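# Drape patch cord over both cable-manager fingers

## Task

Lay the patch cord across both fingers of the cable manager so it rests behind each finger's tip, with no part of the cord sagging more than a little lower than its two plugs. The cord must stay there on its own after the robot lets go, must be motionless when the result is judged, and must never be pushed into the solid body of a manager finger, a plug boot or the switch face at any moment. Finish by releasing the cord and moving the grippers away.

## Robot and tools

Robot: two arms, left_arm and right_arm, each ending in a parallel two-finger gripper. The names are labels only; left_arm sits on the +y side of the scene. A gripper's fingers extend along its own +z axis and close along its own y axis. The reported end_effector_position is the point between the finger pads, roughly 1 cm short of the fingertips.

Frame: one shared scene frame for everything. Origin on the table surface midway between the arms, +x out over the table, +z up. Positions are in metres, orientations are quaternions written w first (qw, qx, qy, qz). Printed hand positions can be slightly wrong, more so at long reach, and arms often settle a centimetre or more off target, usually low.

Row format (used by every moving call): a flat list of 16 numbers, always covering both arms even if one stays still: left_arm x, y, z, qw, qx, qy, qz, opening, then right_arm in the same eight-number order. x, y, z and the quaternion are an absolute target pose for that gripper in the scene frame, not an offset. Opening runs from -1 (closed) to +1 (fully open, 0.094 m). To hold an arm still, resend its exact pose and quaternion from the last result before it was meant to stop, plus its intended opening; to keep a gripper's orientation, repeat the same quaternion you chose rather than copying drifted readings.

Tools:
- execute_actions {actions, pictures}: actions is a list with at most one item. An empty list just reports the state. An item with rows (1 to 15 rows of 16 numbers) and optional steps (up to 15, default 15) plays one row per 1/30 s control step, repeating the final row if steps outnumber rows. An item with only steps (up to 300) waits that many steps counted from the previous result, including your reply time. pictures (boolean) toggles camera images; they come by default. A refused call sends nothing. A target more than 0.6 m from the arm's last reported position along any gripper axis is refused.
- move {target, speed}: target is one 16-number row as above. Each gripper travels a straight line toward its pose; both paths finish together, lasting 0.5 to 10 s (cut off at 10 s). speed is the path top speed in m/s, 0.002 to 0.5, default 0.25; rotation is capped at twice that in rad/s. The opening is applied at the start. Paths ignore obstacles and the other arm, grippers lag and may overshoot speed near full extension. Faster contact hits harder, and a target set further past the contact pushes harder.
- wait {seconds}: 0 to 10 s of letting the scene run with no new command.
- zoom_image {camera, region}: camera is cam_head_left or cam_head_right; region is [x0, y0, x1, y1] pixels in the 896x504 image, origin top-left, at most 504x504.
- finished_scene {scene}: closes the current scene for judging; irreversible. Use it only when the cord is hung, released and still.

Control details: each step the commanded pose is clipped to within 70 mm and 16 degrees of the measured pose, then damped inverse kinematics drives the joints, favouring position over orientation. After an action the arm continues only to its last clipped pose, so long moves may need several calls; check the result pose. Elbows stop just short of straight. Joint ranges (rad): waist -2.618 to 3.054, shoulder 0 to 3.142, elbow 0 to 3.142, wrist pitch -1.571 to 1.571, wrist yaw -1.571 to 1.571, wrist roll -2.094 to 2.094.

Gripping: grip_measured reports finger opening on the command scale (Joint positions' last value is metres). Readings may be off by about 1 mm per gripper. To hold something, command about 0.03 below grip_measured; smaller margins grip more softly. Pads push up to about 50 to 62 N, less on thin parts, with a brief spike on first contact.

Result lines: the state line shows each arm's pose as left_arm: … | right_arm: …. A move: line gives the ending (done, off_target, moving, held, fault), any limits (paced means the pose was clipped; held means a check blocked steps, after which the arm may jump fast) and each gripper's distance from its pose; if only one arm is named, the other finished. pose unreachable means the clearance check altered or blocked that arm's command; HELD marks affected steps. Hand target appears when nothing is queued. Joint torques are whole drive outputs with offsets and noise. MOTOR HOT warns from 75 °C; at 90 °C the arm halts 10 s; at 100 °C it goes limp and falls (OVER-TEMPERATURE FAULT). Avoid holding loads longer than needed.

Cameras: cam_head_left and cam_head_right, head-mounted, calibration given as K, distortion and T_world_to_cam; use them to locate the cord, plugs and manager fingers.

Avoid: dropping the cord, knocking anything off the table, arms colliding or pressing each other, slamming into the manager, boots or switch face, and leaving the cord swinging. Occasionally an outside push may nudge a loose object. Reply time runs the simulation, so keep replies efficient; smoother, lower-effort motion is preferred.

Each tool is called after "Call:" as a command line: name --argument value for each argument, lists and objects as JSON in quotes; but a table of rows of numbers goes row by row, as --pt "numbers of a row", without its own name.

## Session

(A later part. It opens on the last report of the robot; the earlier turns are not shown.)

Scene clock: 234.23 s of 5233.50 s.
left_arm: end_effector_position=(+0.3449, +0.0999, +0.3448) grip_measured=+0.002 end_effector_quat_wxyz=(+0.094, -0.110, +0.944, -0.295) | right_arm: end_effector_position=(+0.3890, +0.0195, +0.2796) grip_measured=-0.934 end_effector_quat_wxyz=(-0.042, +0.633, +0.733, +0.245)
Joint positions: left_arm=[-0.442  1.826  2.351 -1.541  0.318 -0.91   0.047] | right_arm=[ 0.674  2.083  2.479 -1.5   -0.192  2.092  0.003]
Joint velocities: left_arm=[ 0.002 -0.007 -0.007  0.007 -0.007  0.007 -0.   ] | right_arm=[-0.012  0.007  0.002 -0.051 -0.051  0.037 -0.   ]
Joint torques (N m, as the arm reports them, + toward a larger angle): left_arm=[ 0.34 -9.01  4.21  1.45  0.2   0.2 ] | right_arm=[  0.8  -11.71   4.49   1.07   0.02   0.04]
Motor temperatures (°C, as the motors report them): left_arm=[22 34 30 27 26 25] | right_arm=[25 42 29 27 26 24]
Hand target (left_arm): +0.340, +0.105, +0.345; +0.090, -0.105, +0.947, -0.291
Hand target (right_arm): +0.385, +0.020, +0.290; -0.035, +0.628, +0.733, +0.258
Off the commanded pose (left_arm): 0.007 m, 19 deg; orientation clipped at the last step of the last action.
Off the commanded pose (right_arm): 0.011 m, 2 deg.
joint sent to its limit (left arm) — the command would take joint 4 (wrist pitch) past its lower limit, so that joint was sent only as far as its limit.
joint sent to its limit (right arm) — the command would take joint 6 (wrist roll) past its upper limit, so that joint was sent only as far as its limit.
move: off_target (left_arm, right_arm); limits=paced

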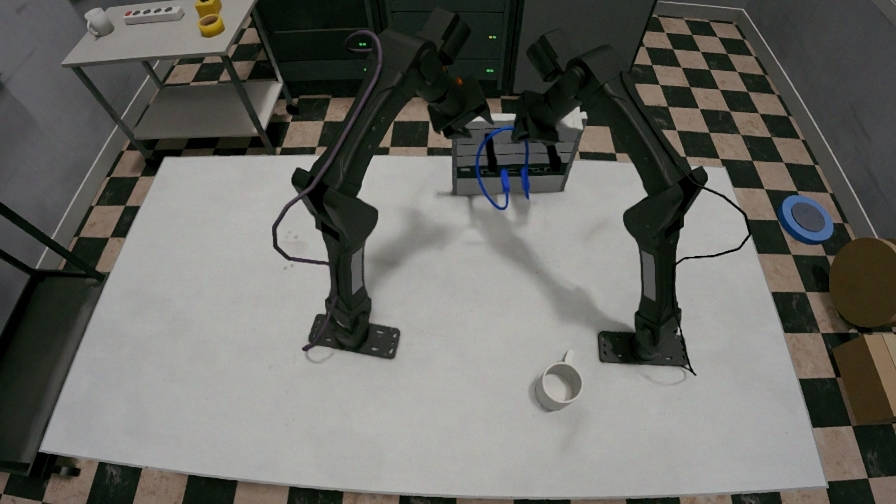

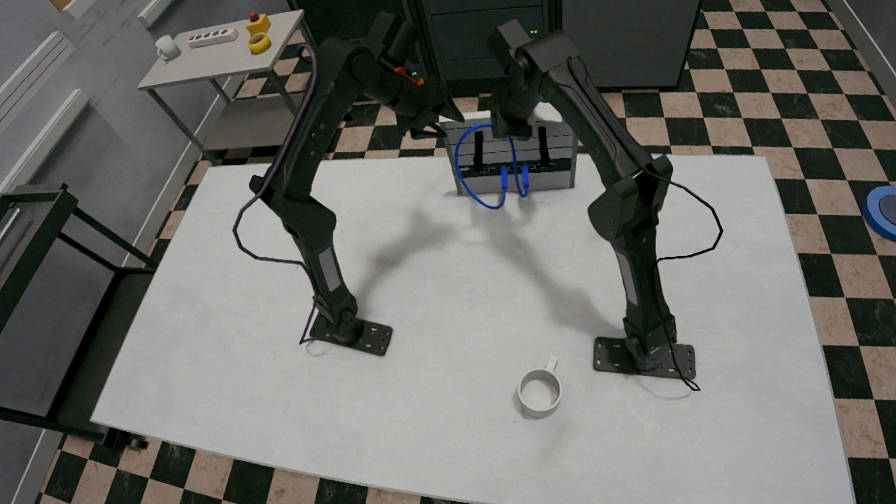

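Call:
move --target '[0.313,0.131,0.322,0.094,-0.110,0.944,-0.295,0.0,0.385,0.02,0.29,-0.034,0.631,0.730,0.259,-1]' --speed 0.06

Call:
move --target '[0.325,0.104,0.28,0.094,-0.110,0.944,-0.295,0.0,0.385,0.02,0.29,-0.034,0.631,0.730,0.259,-1]' --speed 0.04

Call:
zoom_image --camera "cam_head_left" --region '[400,60,600,210]'

Call:
zoom_image --camera "cam_head_right" --region '[390,60,590,210]'

Scene clock: 237.47 s of 5233.50 s.
left_arm: end_effector_position=(+0.3163, +0.1270, +0.3192) grip_measured=+0.002 end_effector_quat_wxyz=(+0.092, -0.114, +0.946, -0.291) | right_arm: end_effector_position=(+0.3890, +0.0195, +0.2796) grip_measured=-0.934 end_effector_quat_wxyz=(-0.042, +0.633, +0.733, +0.245)
Joint positions: left_arm=[-0.42   1.584  1.942 -1.39   0.324 -0.896  0.047] | right_arm=[ 0.674  2.083  2.479 -1.5   -0.192  2.092  0.003]
Joint velocities: left_arm=[ 0.007  0.007  0.007 -0.037 -0.007  0.037 -0.001] | right_arm=[ 0.012  0.002  0.002  0.007  0.022  0.066 -0.   ]
Joint torques (N m, as the arm reports them, + toward a larger angle): left_arm=[ 0.69 -7.92  4.43  1.59  0.28  0.15] | right_arm=[  0.82 -11.74   4.49   1.05   0.03   0.03]
Motor temperatures (°C, as the motors report them): left_arm=[22 35 30 27 26 25] | right_arm=[25 43 29 27 26 24]
Hand target (left_arm): +0.313, +0.131, +0.321; +0.094, -0.110, +0.945, -0.295
Hand target (right_arm): +0.385, +0.020, +0.290; -0.035, +0.628, +0.733, +0.258
Off the commanded pose (left_arm): 0.006 m, 1 deg.
Off the commanded pose (right_arm): 0.011 m, 2 deg.
joint sent to its limit (right arm) — the command would take joint 6 (wrist roll) past its upper limit, so that joint was sent only as far as its limit.
move: off_target (right_arm)

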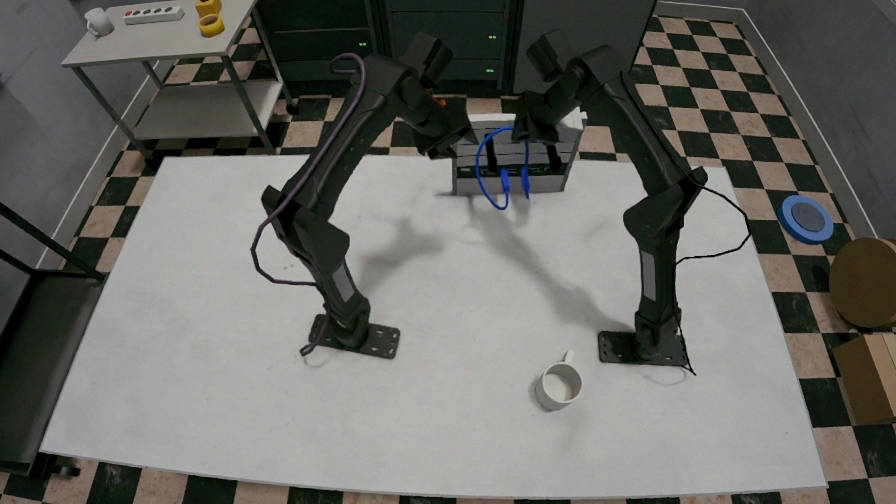

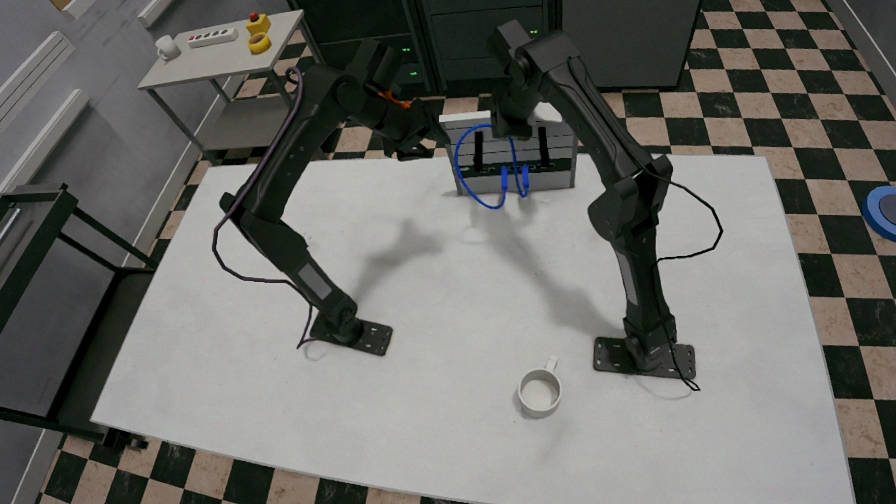

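Scene clock: 239.07 s of 5233.50 s.
left_arm: end_effector_position=(+0.3298, +0.1026, +0.2786) grip_measured=+0.002 end_effector_quat_wxyz=(+0.090, -0.110, +0.944, -0.297) | right_arm: end_effector_position=(+0.3890, +0.0195, +0.2796) grip_measured=-0.934 end_effector_quat_wxyz=(-0.042, +0.633, +0.733, +0.245)
Joint positions: left_arm=[-0.459  1.584  1.75  -1.182  0.315 -0.928  0.047] | right_arm=[ 0.674  2.083  2.479 -1.5   -0.192  2.093  0.003]
Joint velocities: left_arm=[-0.002 -0.017  0.012  0.051  0.007 -0.022  0.   ] | right_arm=[-0.012 -0.007  0.002  0.022  0.022 -0.051  0.   ]
Joint torques (N m, as the arm reports them, + toward a larger angle): left_arm=[-0.76 -8.39  5.15  1.63 -0.02 -0.08] | right_arm=[  0.78 -11.73   4.5    1.06   0.01   0.04]
Motor temperatures (°C, as the motors report them): left_arm=[22 34 30 27 26 25] | right_arm=[25 43 29 27 26 24]
Hand target (left_arm): +0.325, +0.104, +0.280; +0.094, -0.110, +0.944, -0.295
Hand target (right_arm): +0.385, +0.020, +0.290; -0.035, +0.628, +0.733, +0.258
Off the commanded pose (left_arm): 0.005 m, 0 deg.
Off the commanded pose (right_arm): 0.011 m, 2 deg.
joint sent to its limit (right arm) — the command would take joint 6 (wrist roll) past its upper limit, so that joint was sent only as far as its limit.
move: off_target (right_arm)

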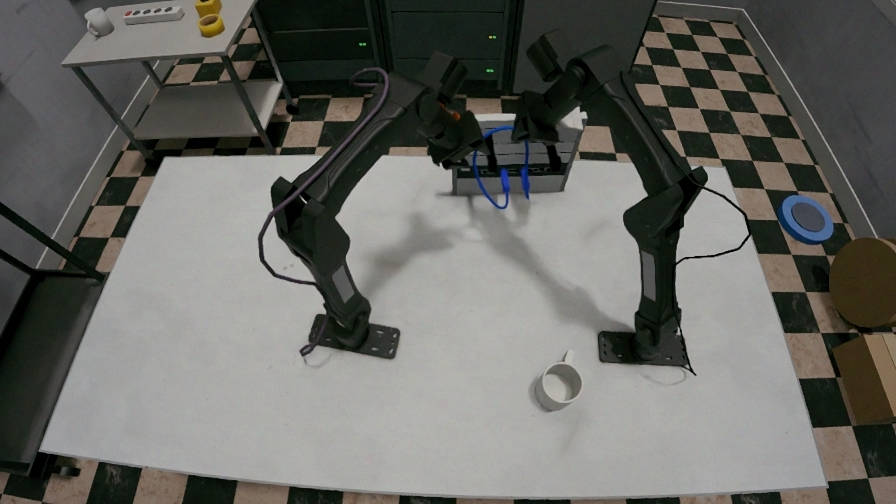

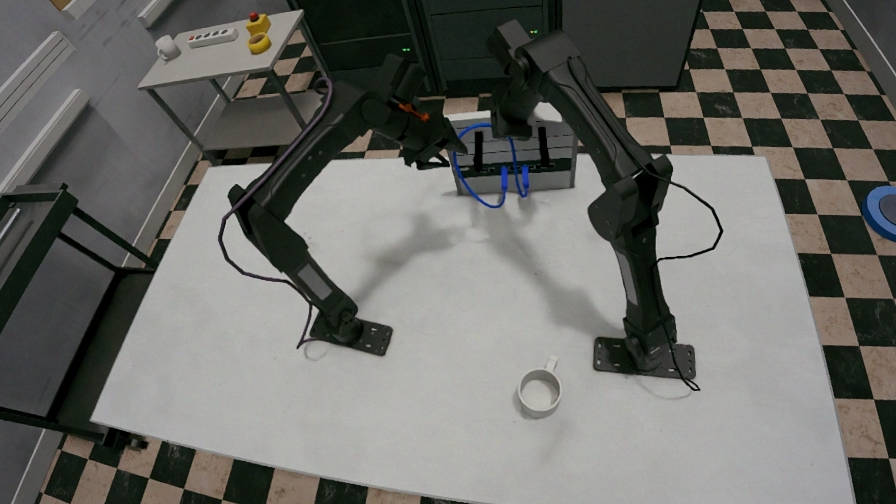

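Region (400, 60, 600, 210) of cam_head_left's 896x504 image, scaled by 2.520, with more detail than that image has; it fills the top 378 rows of this view, and the rest is white.

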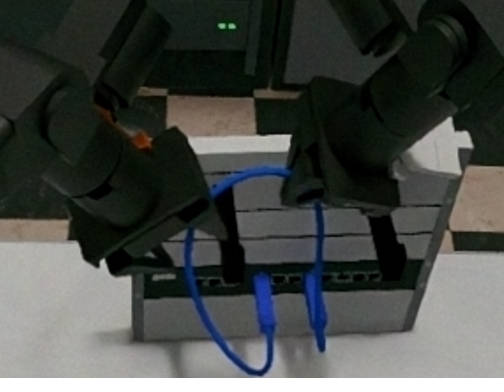

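Region (390, 60, 590, 210) of cam_head_right's 896x504 image, scaled by 2.520, with more detail than that image has; it fills the top 378 rows of this view, and the rest is white.

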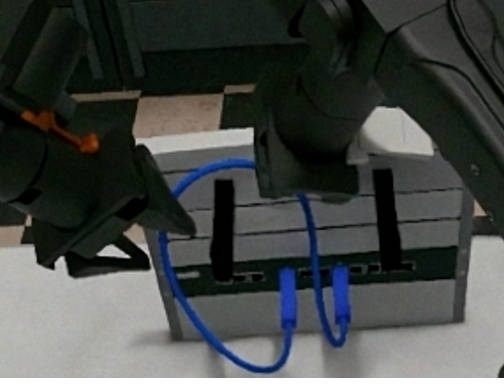

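Call:
move --target '[0.33,0.101,0.276,0.094,-0.110,0.944,-0.295,-1,0.385,0.02,0.29,-0.034,0.631,0.730,0.259,-1]' --speed 0.02

Call:
zoom_image --camera "cam_head_right" --region '[390,60,590,210]'

Scene clock: 240.83 s of 5233.50 s.
left_arm: end_effector_position=(+0.3327, +0.1007, +0.2808) grip_measured=-0.991 end_effector_quat_wxyz=(+0.096, -0.109, +0.942, -0.302) | right_arm: end_effector_position=(+0.3890, +0.0195, +0.2796) grip_measured=-0.934 end_effector_quat_wxyz=(-0.042, +0.633, +0.733, +0.245)
Joint positions: left_arm=[-0.459  1.584  1.75  -1.165  0.315 -0.929  0.   ] | right_arm=[ 0.674  2.083  2.479 -1.5   -0.192  2.093  0.003]
Joint velocities: left_arm=[-0.022 -0.012 -0.017 -0.037  0.007 -0.022 -0.001] | right_arm=[-0.017  0.007 -0.007 -0.037  0.066 -0.022 -0.   ]
Joint torques (N m, as the arm reports them, + toward a larger angle): left_arm=[-0.59 -7.08  5.1   1.68  0.03 -0.06] | right_arm=[  0.79 -11.7    4.45   1.06   0.02   0.03]
Motor temperatures (°C, as the motors report them): left_arm=[22 34 30 27 26 25] | right_arm=[25 43 29 27 26 24]
Hand target (left_arm): +0.330, +0.101, +0.276; +0.094, -0.110, +0.944, -0.295
Hand target (right_arm): +0.385, +0.020, +0.290; -0.035, +0.628, +0.733, +0.258
Off the commanded pose (left_arm): 0.006 m, 1 deg.
Off the commanded pose (right_arm): 0.011 m, 2 deg.
joint sent to its limit (right arm) — the command would take joint 6 (wrist roll) past its upper limit, so that joint was sent only as far as its limit.
move: off_target (right_arm)

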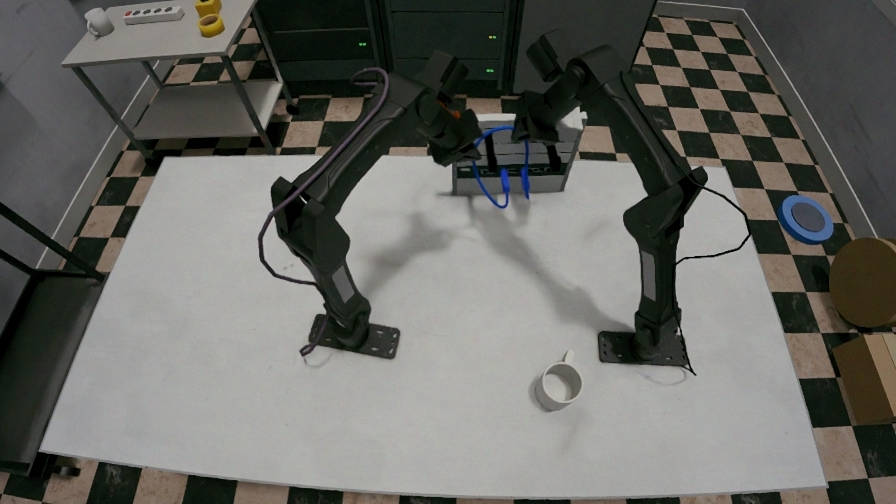

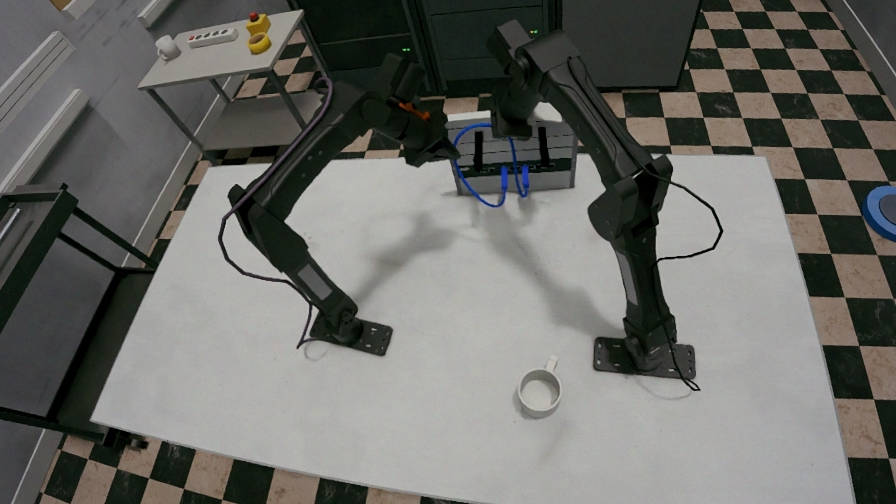

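Region (390, 60, 590, 210) of cam_head_right's 896x504 image, scaled by 2.520, with more detail than that image has; it fills the top 378 rows of this view, and the rest is white.

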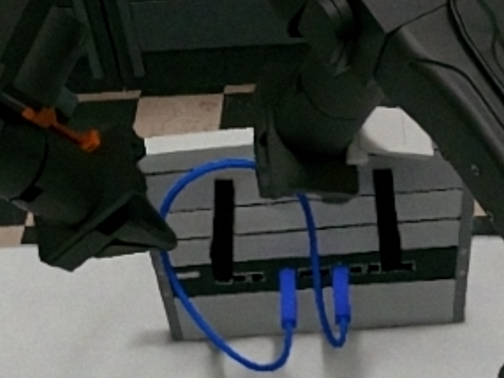

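Call:
move --target '[0.328,0.108,0.285,0.094,-0.110,0.944,-0.295,-0.2,0.385,0.02,0.29,-0.034,0.631,0.730,0.259,-1]' --speed 0.03

Call:
move --target '[0.328,0.104,0.258,0.094,-0.110,0.944,-0.295,-0.2,0.385,0.02,0.29,-0.034,0.631,0.730,0.259,-1]' --speed 0.03

Call:
zoom_image --camera "cam_head_left" --region '[420,90,560,200]'

Call:
zoom_image --camera "cam_head_right" --region '[400,90,540,200]'

Scene clock: 244.33 s of 5233.50 s.
left_arm: end_effector_position=(+0.3290, +0.1032, +0.2780) grip_measured=-0.202 end_effector_quat_wxyz=(+0.089, -0.111, +0.945, -0.295) | right_arm: end_effector_position=(+0.3890, +0.0195, +0.2796) grip_measured=-0.934 end_effector_quat_wxyz=(-0.042, +0.633, +0.733, +0.245)
Joint positions: left_arm=[-0.459  1.584  1.75  -1.186  0.315 -0.929  0.037] | right_arm=[ 0.674  2.083  2.479 -1.5   -0.192  2.093  0.003]
Joint velocities: left_arm=[ 0.017  0.007 -0.002  0.007 -0.022 -0.007 -0.001] | right_arm=[ 0.007 -0.007 -0.007  0.037  0.007 -0.066 -0.002]
Joint torques (N m, as the arm reports them, + toward a larger angle): left_arm=[ 0.54 -7.53  7.47  1.44  0.11  0.1 ] | right_arm=[  0.8  -11.74   4.45   1.06   0.02   0.05]
Motor temperatures (°C, as the motors report them): left_arm=[22 34 30 27 26 25] | right_arm=[25 44 29 27 26 24]
Hand target (left_arm): +0.328, +0.108, +0.285; +0.094, -0.110, +0.944, -0.295
Hand target (right_arm): +0.385, +0.020, +0.290; -0.035, +0.628, +0.733, +0.258
Off the commanded pose (left_arm): 0.009 m, 1 deg.
Off the commanded pose (right_arm): 0.011 m, 2 deg.
joint sent to its limit (right arm) — the command would take joint 6 (wrist roll) past its upper limit, so that joint was sent only as far as its limit.
move: off_target (right_arm)

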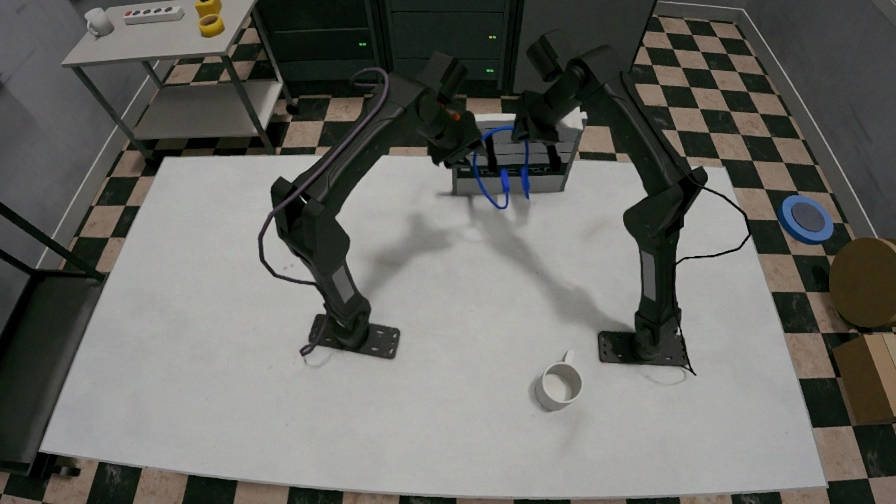

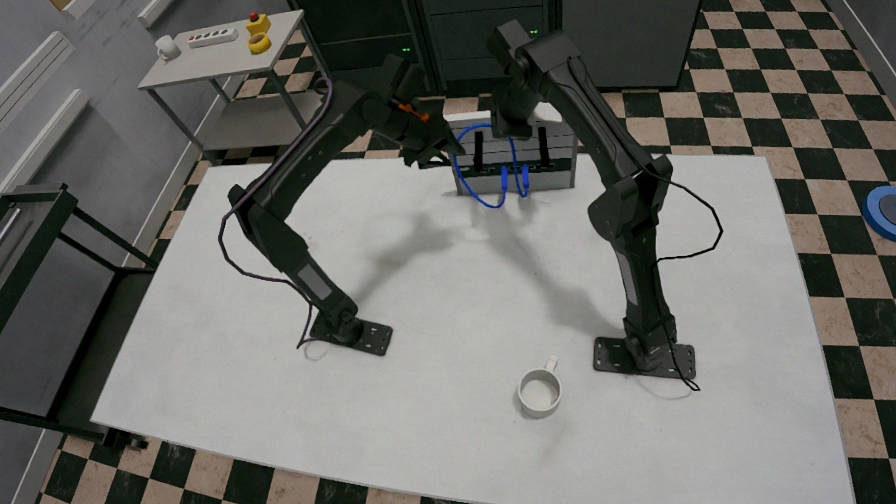

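Scene clock: 245.43 s of 5233.50 s.
left_arm: end_effector_position=(+0.3320, +0.1011, +0.2564) grip_measured=-0.202 end_effector_quat_wxyz=(+0.089, -0.111, +0.945, -0.296) | right_arm: end_effector_position=(+0.3890, +0.0195, +0.2796) grip_measured=-0.934 end_effector_quat_wxyz=(-0.042, +0.633, +0.733, +0.245)
Joint positions: left_arm=[-0.459  1.565  1.638 -1.091  0.315 -0.929  0.037] | right_arm=[ 0.674  2.083  2.479 -1.5   -0.192  2.093  0.003]
Joint velocities: left_arm=[-0.007 -0.007  0.002 -0.022 -0.095  0.022  0.001] | right_arm=[-0.012  0.002  0.012  0.022  0.007 -0.037 -0.001]
Joint torques (N m, as the arm reports them, + toward a larger angle): left_arm=[-0.3  -8.55  5.27  1.67  0.05  0.  ] | right_arm=[  0.8  -11.74   4.45   1.05   0.02   0.04]
Motor temperatures (°C, as the motors report them): left_arm=[22 34 30 27 26 25] | right_arm=[25 44 29 27 26 24]
Hand target (left_arm): +0.328, +0.104, +0.258; +0.094, -0.110, +0.944, -0.295
Hand target (right_arm): +0.385, +0.020, +0.290; -0.035, +0.628, +0.733, +0.258
Off the commanded pose (left_arm): 0.005 m, 1 deg.
Off the commanded pose (right_arm): 0.011 m, 2 deg.
joint sent to its limit (right arm) — the command would take joint 6 (wrist roll) past its upper limit, so that joint was sent only as far as its limit.
move: off_target (right_arm)

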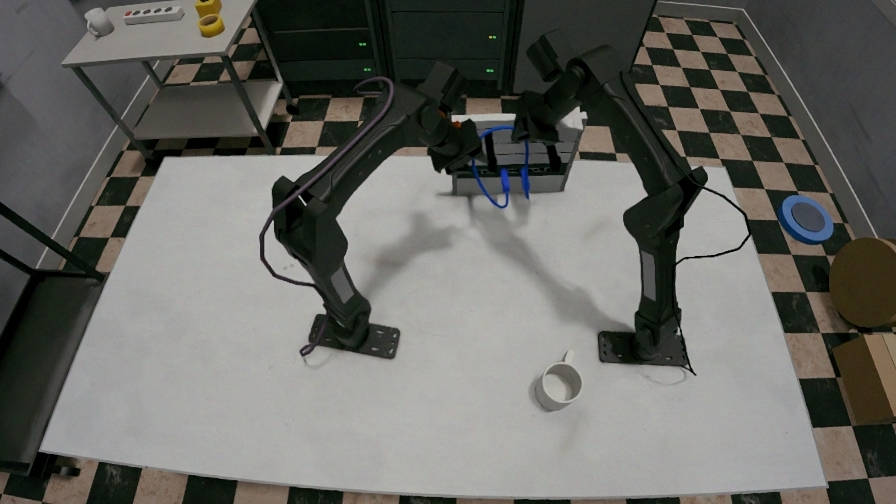

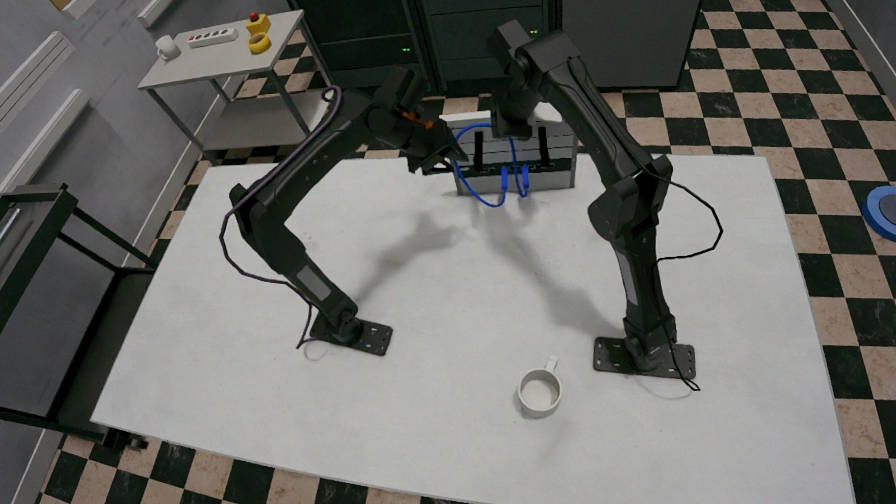

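Region (420, 90, 560, 200) of cam_head_left's 896x504 image, scaled by 3.600, with more detail than that image has; it fills the top 396 rows of this view, and the rest is white.

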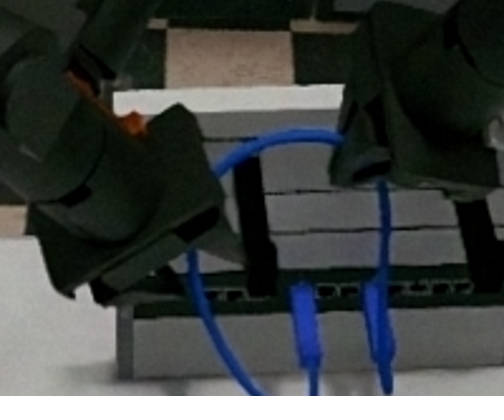

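Region (400, 90, 540, 200) of cam_head_right's 896x504 image, scaled by 3.600, with more detail than that image has; it fills the top 396 rows of this view, and the rest is white.

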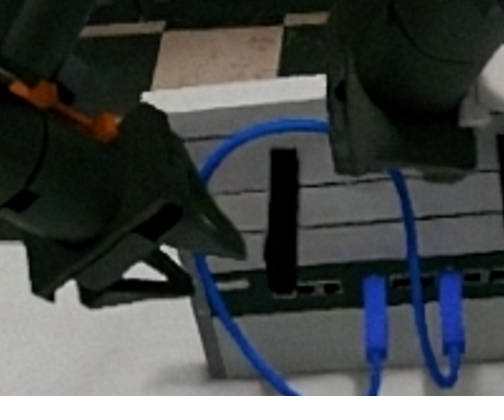

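Call:
move --target '[0.332,0.098,0.25,0.094,-0.110,0.944,-0.295,-0.2,0.385,0.02,0.29,-0.034,0.631,0.730,0.259,-1]' --speed 0.02

Call:
move --target '[0.332,0.098,0.25,0.094,-0.110,0.944,-0.295,-1,0.385,0.02,0.29,-0.034,0.631,0.730,0.259,-1]' --speed 0.02

Scene clock: 248.23 s of 5233.50 s.
left_arm: end_effector_position=(+0.3361, +0.0985, +0.2538) grip_measured=-0.202 end_effector_quat_wxyz=(+0.096, -0.110, +0.943, -0.301) | right_arm: end_effector_position=(+0.3890, +0.0195, +0.2796) grip_measured=-0.934 end_effector_quat_wxyz=(-0.042, +0.633, +0.733, +0.245)
Joint positions: left_arm=[-0.459  1.565  1.618 -1.055  0.314 -0.93   0.037] | right_arm=[ 0.674  2.083  2.479 -1.5   -0.192  2.093  0.003]
Joint velocities: left_arm=[-0.002 -0.007 -0.002  0.007 -0.125 -0.007  0.   ] | right_arm=[-0.002  0.002 -0.002  0.022  0.007  0.051 -0.   ]
Joint torques (N m, as the arm reports them, + toward a larger angle): left_arm=[-0.99 -7.38  5.4   1.65  0.01 -0.05] | right_arm=[  0.78 -11.75   4.46   1.05   0.03   0.03]
Motor temperatures (°C, as the motors report them): left_arm=[22 34 30 27 26 25] | right_arm=[25 44 28 27 26 24]
Hand target (left_arm): +0.332, +0.098, +0.250; +0.094, -0.110, +0.944, -0.295
Hand target (right_arm): +0.385, +0.020, +0.290; -0.035, +0.628, +0.733, +0.258
Off the commanded pose (left_arm): 0.006 m, 1 deg.
Off the commanded pose (right_arm): 0.011 m, 2 deg.
joint sent to its limit (right arm) — the command would take joint 6 (wrist roll) past its upper limit, so that joint was sent only as far as its limit.
move: off_target (right_arm)

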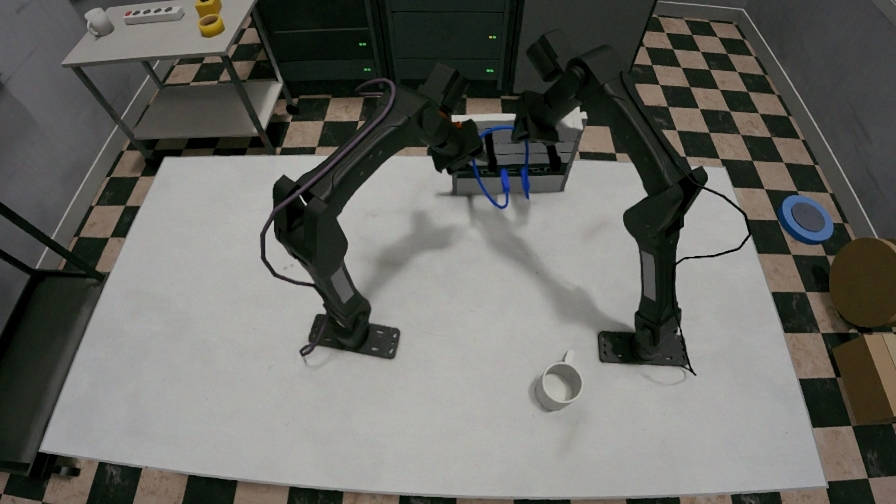

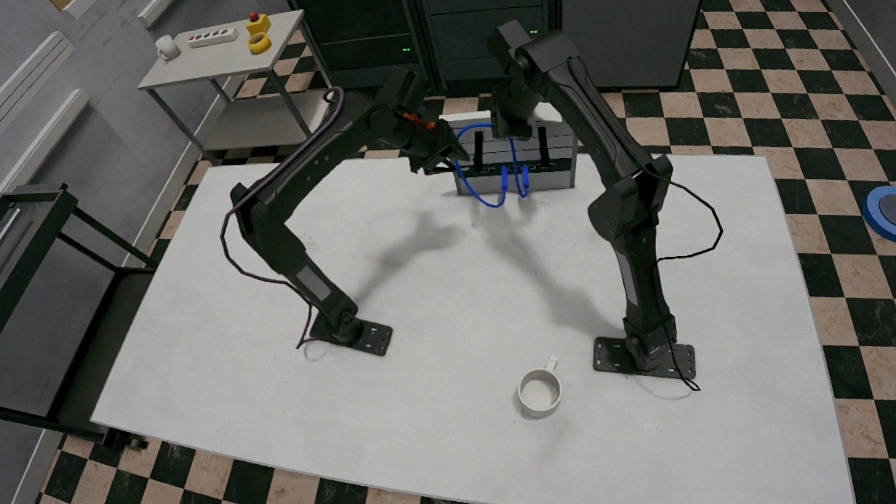

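Scene clock: 249.30 s of 5233.50 s.
left_arm: end_effector_position=(+0.3366, +0.0982, +0.2541) grip_measured=-0.947 end_effector_quat_wxyz=(+0.097, -0.110, +0.942, -0.301) | right_arm: end_effector_position=(+0.3890, +0.0196, +0.2796) grip_measured=-0.934 end_effector_quat_wxyz=(-0.042, +0.633, +0.733, +0.245)
Joint positions: left_arm=[-0.459  1.565  1.618 -1.052  0.313 -0.93   0.002] | right_arm=[ 0.674  2.083  2.479 -1.499 -0.192  2.093  0.003]
Joint velocities: left_arm=[ 0.007  0.002 -0.007  0.037 -0.037  0.037 -0.   ] | right_arm=[-0.022  0.002  0.027  0.022  0.022 -0.066 -0.   ]
Joint torques (N m, as the arm reports them, + toward a larger angle): left_arm=[-0.97 -7.43  5.32  1.66 -0.01 -0.05] | right_arm=[  0.81 -11.72   4.46   1.04   0.02   0.03]
Motor temperatures (°C, as the motors report them): left_arm=[22 34 30 27 26 25] | right_arm=[25 44 28 27 26 24]
Hand target (left_arm): +0.332, +0.098, +0.250; +0.094, -0.110, +0.944, -0.295
Hand target (right_arm): +0.385, +0.020, +0.290; -0.035, +0.628, +0.733, +0.258
Off the commanded pose (left_arm): 0.006 m, 1 deg.
Off the commanded pose (right_arm): 0.011 m, 2 deg.
joint sent to its limit (right arm) — the command would take joint 6 (wrist roll) past its upper limit, so that joint was sent only as far as its limit.
move: off_target (right_arm)

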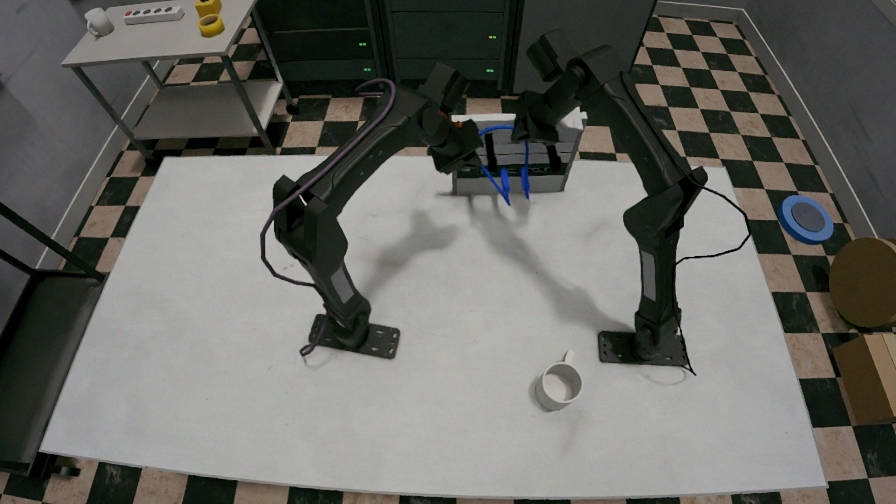

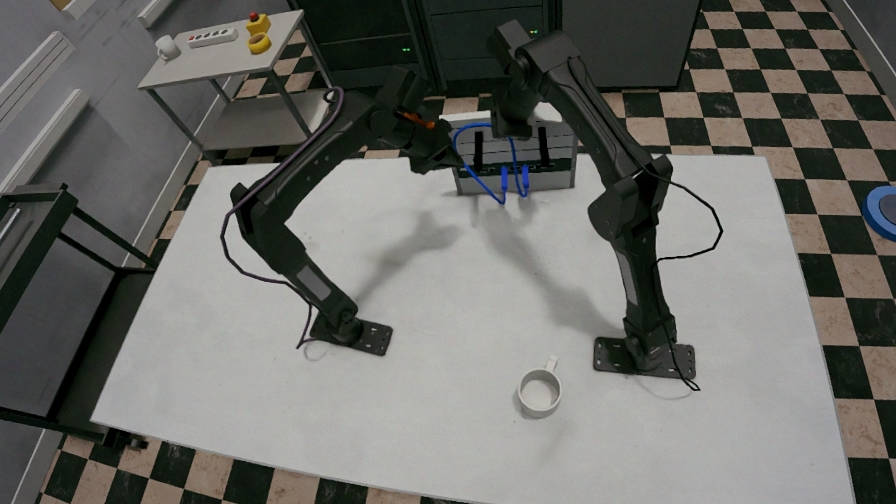

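Call:
move --target '[0.352,0.104,0.268,0.094,-0.110,0.944,-0.295,-1,0.335,-0.01,0.295,-0.065,0.537,0.802,0.253,-1]' --speed 0.035

Call:
zoom_image --camera "cam_head_left" --region '[410,80,600,220]'

Call:
zoom_image --camera "cam_head_right" --region '[400,80,590,220]'

Scene clock: 256.17 s of 5233.50 s.
left_arm: end_effector_position=(+0.3463, +0.0976, +0.2717) grip_measured=-0.947 end_effector_quat_wxyz=(+0.096, -0.103, +0.941, -0.307) | right_arm: end_effector_position=(+0.3392, -0.0019, +0.2846) grip_measured=-0.934 end_effector_quat_wxyz=(-0.067, +0.542, +0.802, +0.242)
Joint positions: left_arm=[-0.435  1.616  1.74  -1.122  0.34  -0.901  0.002] | right_arm=[ 0.659  1.867  2.185 -1.469 -0.295  1.858  0.003]
Joint velocities: left_arm=[ 0.002 -0.007  0.022  0.007  0.037  0.037 -0.001] | right_arm=[ 0.012 -0.022 -0.017  0.022  0.051 -0.081  0.   ]
Joint torques (N m, as the arm reports them, + toward a larger angle): left_arm=[ 1.15 -5.64  7.67  1.35  0.06  0.1 ] | right_arm=[ -1.19 -10.71   4.53   0.82  -0.27  -0.11]
Motor temperatures (°C, as the motors report them): left_arm=[22 34 30 27 26 25] | right_arm=[25 45 28 27 26 24]
Hand target (left_arm): +0.352, +0.104, +0.268; +0.094, -0.110, +0.944, -0.295
Hand target (right_arm): +0.334, -0.009, +0.294; -0.065, +0.537, +0.802, +0.252
Off the commanded pose (left_arm): 0.009 m, 2 deg.
Off the commanded pose (right_arm): 0.014 m, 1 deg.
move: off_target (right_arm)

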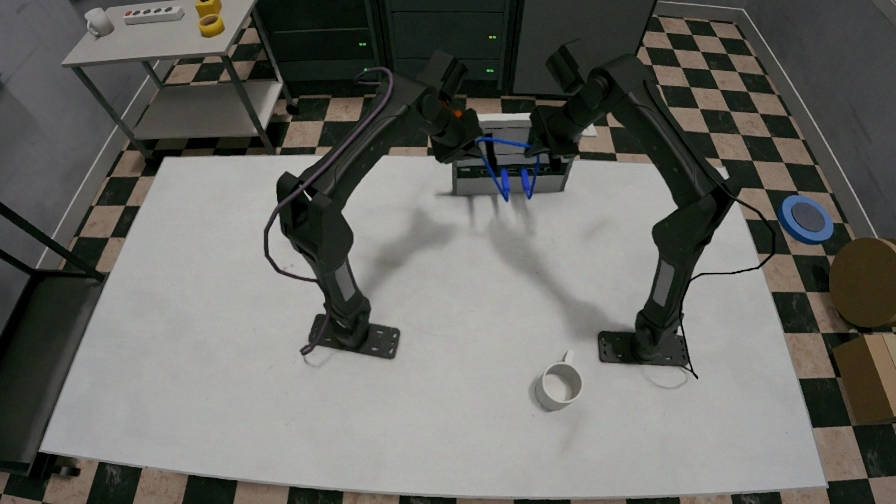

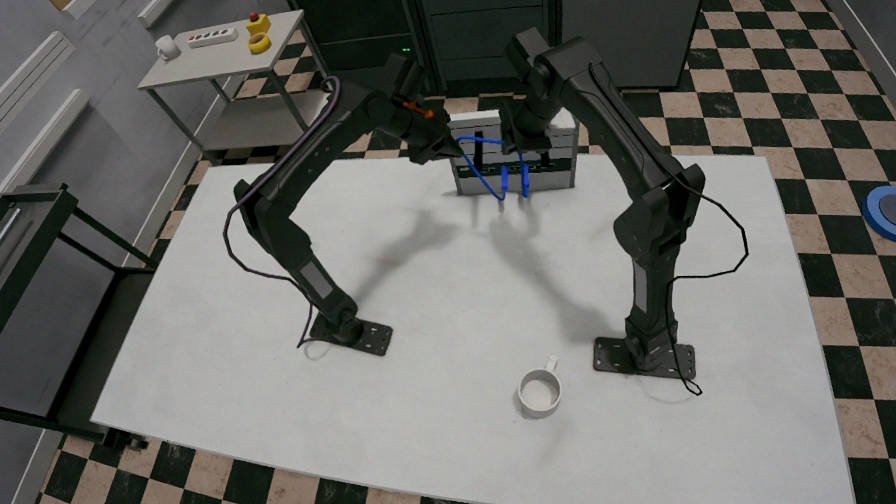

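Region (410, 80, 600, 220) of cam_head_left's 896x504 image, scaled by 2.653, with more detail than that image has; it fills the top 371 rows of this view, and the rest is white.

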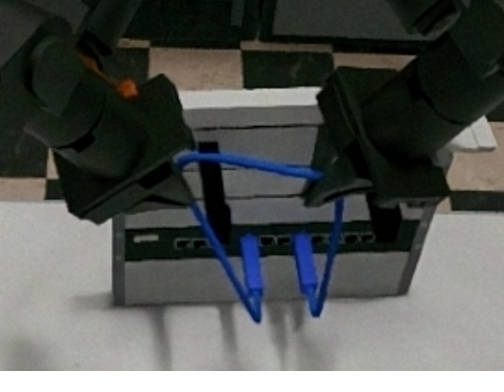

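Region (400, 80, 590, 220) of cam_head_right's 896x504 image, scaled by 2.653, with more detail than that image has; it fills the top 371 rows of this view, and the rest is white.

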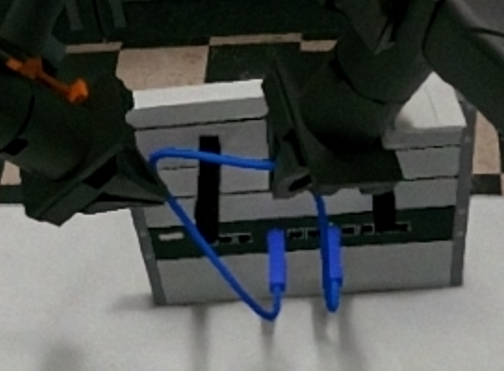

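Call:
move --target '[0.35,0.098,0.27,0.094,-0.110,0.944,-0.295,-1,0.339,-0.002,0.287,-0.065,0.537,0.802,0.253,-0.89]' --speed 0.02

Call:
move --target '[0.35,0.098,0.27,0.094,-0.110,0.944,-0.295,-1,0.318,-0.05,0.285,-0.065,0.537,0.802,0.253,-0.89]' --speed 0.025

Call:
zoom_image --camera "cam_head_left" --region '[410,80,600,220]'

Call:
zoom_image --camera "cam_head_right" --region '[400,80,590,220]'

Scene clock: 259.63 s of 5233.50 s.
left_arm: end_effector_position=(+0.3476, +0.0970, +0.2720) grip_measured=-0.947 end_effector_quat_wxyz=(+0.095, -0.103, +0.942, -0.306) | right_arm: end_effector_position=(+0.3420, +0.0003, +0.2805) grip_measured=-0.889 end_effector_quat_wxyz=(-0.067, +0.540, +0.803, +0.244)
Joint positions: left_arm=[-0.435  1.625  1.753 -1.129  0.338 -0.9    0.002] | right_arm=[ 0.659  1.867  2.164 -1.445 -0.296  1.856  0.005]
Joint velocities: left_arm=[-0.007  0.017 -0.007 -0.081 -0.022  0.007 -0.001] | right_arm=[ 0.002 -0.002  0.007 -0.037  0.007  0.037  0.002]
Joint torques (N m, as the arm reports them, + toward a larger angle): left_arm=[-0.25 -5.92  7.93  1.5  -0.07 -0.08] | right_arm=[ -0.23 -10.01   4.69   0.87  -0.21  -0.02]
Motor temperatures (°C, as the motors report them): left_arm=[23 34 31 27 26 25] | right_arm=[25 45 28 27 26 24]
Hand target (left_arm): +0.350, +0.098, +0.270; +0.094, -0.110, +0.944, -0.295
Hand target (right_arm): +0.339, -0.002, +0.287; -0.065, +0.537, +0.802, +0.253
Off the commanded pose (left_arm): 0.003 m, 1 deg.
Off the commanded pose (right_arm): 0.008 m, 1 deg.
move: done

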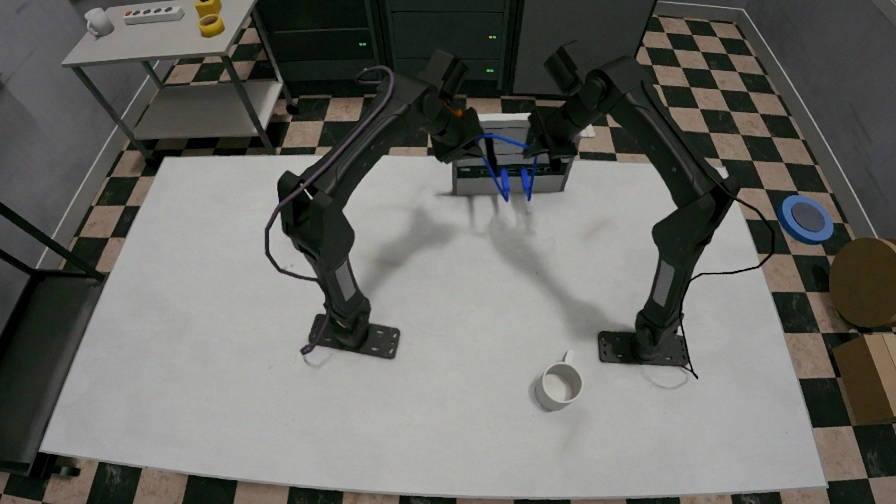

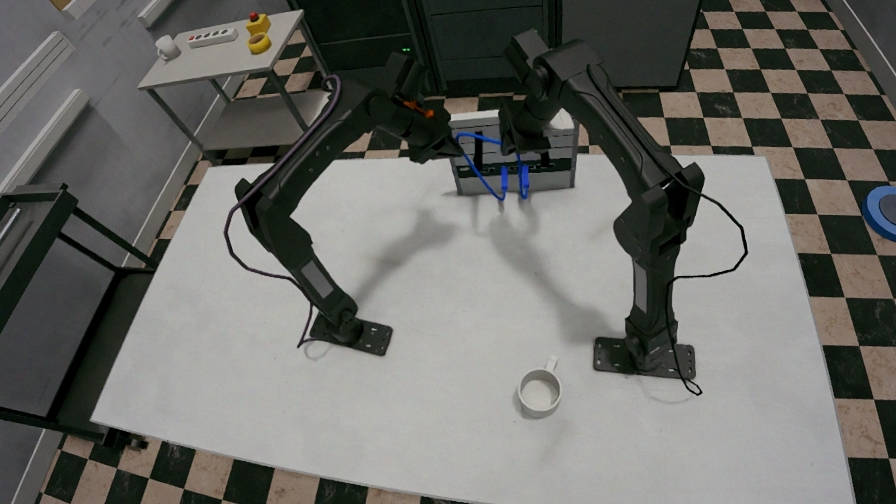

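Scene clock: 262.10 s of 5233.50 s.
left_arm: end_effector_position=(+0.3422, +0.0914, +0.2734) grip_measured=-0.949 end_effector_quat_wxyz=(+0.084, -0.096, +0.940, -0.315) | right_arm: end_effector_position=(+0.3272, -0.0368, +0.2781) grip_measured=-0.889 end_effector_quat_wxyz=(-0.068, +0.536, +0.802, +0.255)
Joint positions: left_arm=[-0.443  1.625  1.753 -1.129  0.366 -0.9    0.002] | right_arm=[ 0.581  1.7    1.934 -1.384 -0.339  1.782  0.005]
Joint velocities: left_arm=[-0.017 -0.007 -0.012 -0.007 -0.051  0.037 -0.   ] | right_arm=[-0.012 -0.002 -0.002  0.037  0.037  0.037 -0.001]
Joint torques (N m, as the arm reports them, + toward a larger angle): left_arm=[ 0.38 -5.87  7.94  1.45 -0.37 -0.03] | right_arm=[ -1.54 -10.08   4.92   0.54  -0.19  -0.14]
Motor temperatures (°C, as the motors report them): left_arm=[23 34 31 27 26 25] | right_arm=[25 44 28 27 26 24]
Hand target (left_arm): +0.350, +0.098, +0.270; +0.094, -0.110, +0.944, -0.296
Hand target (right_arm): +0.317, -0.049, +0.285; -0.065, +0.537, +0.802, +0.253
Off the commanded pose (left_arm): 0.011 m, 3 deg.
Off the commanded pose (right_arm): 0.017 m, 0 deg.
move: off_target (left_arm, right_arm)

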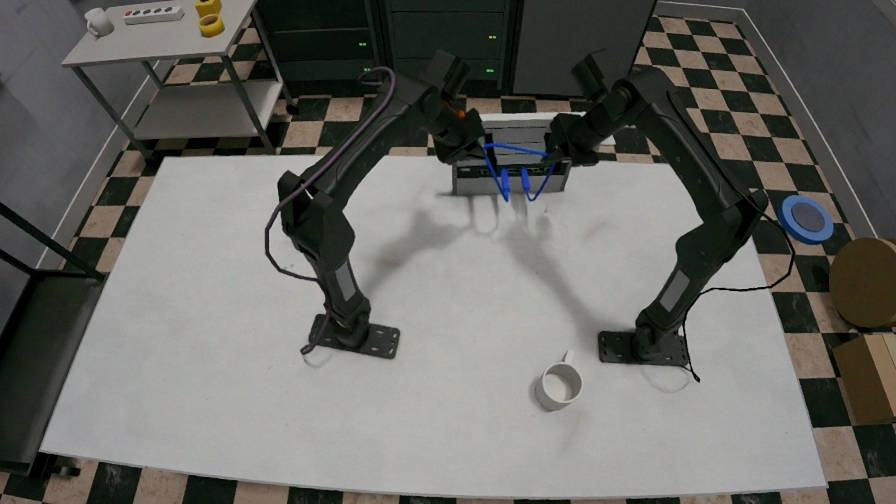

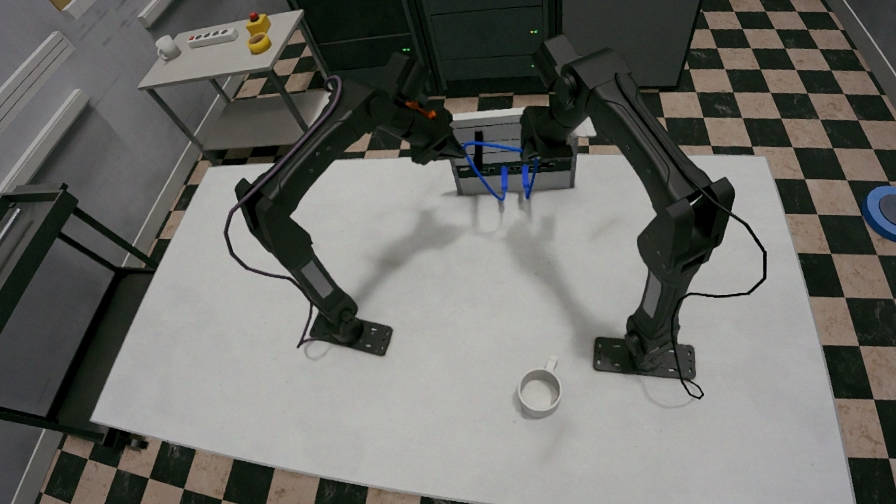

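Region (410, 80, 600, 220) of cam_head_left's 896x504 image, scaled by 2.653, with more detail than that image has; it fills the top 371 rows of this view, and the rest is white.

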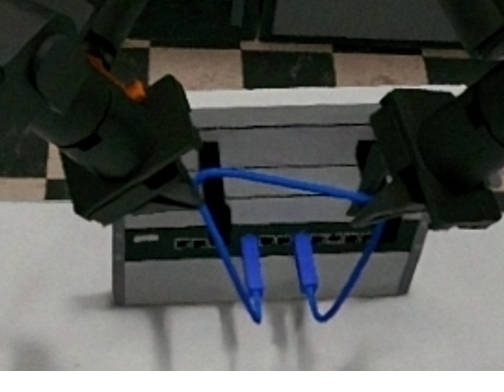

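Region (400, 80, 590, 220) of cam_head_right's 896x504 image, scaled by 2.653, with more detail than that image has; it fills the top 371 rows of this view, and the rest is white.

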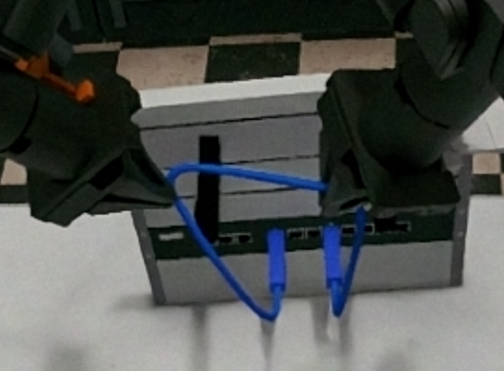

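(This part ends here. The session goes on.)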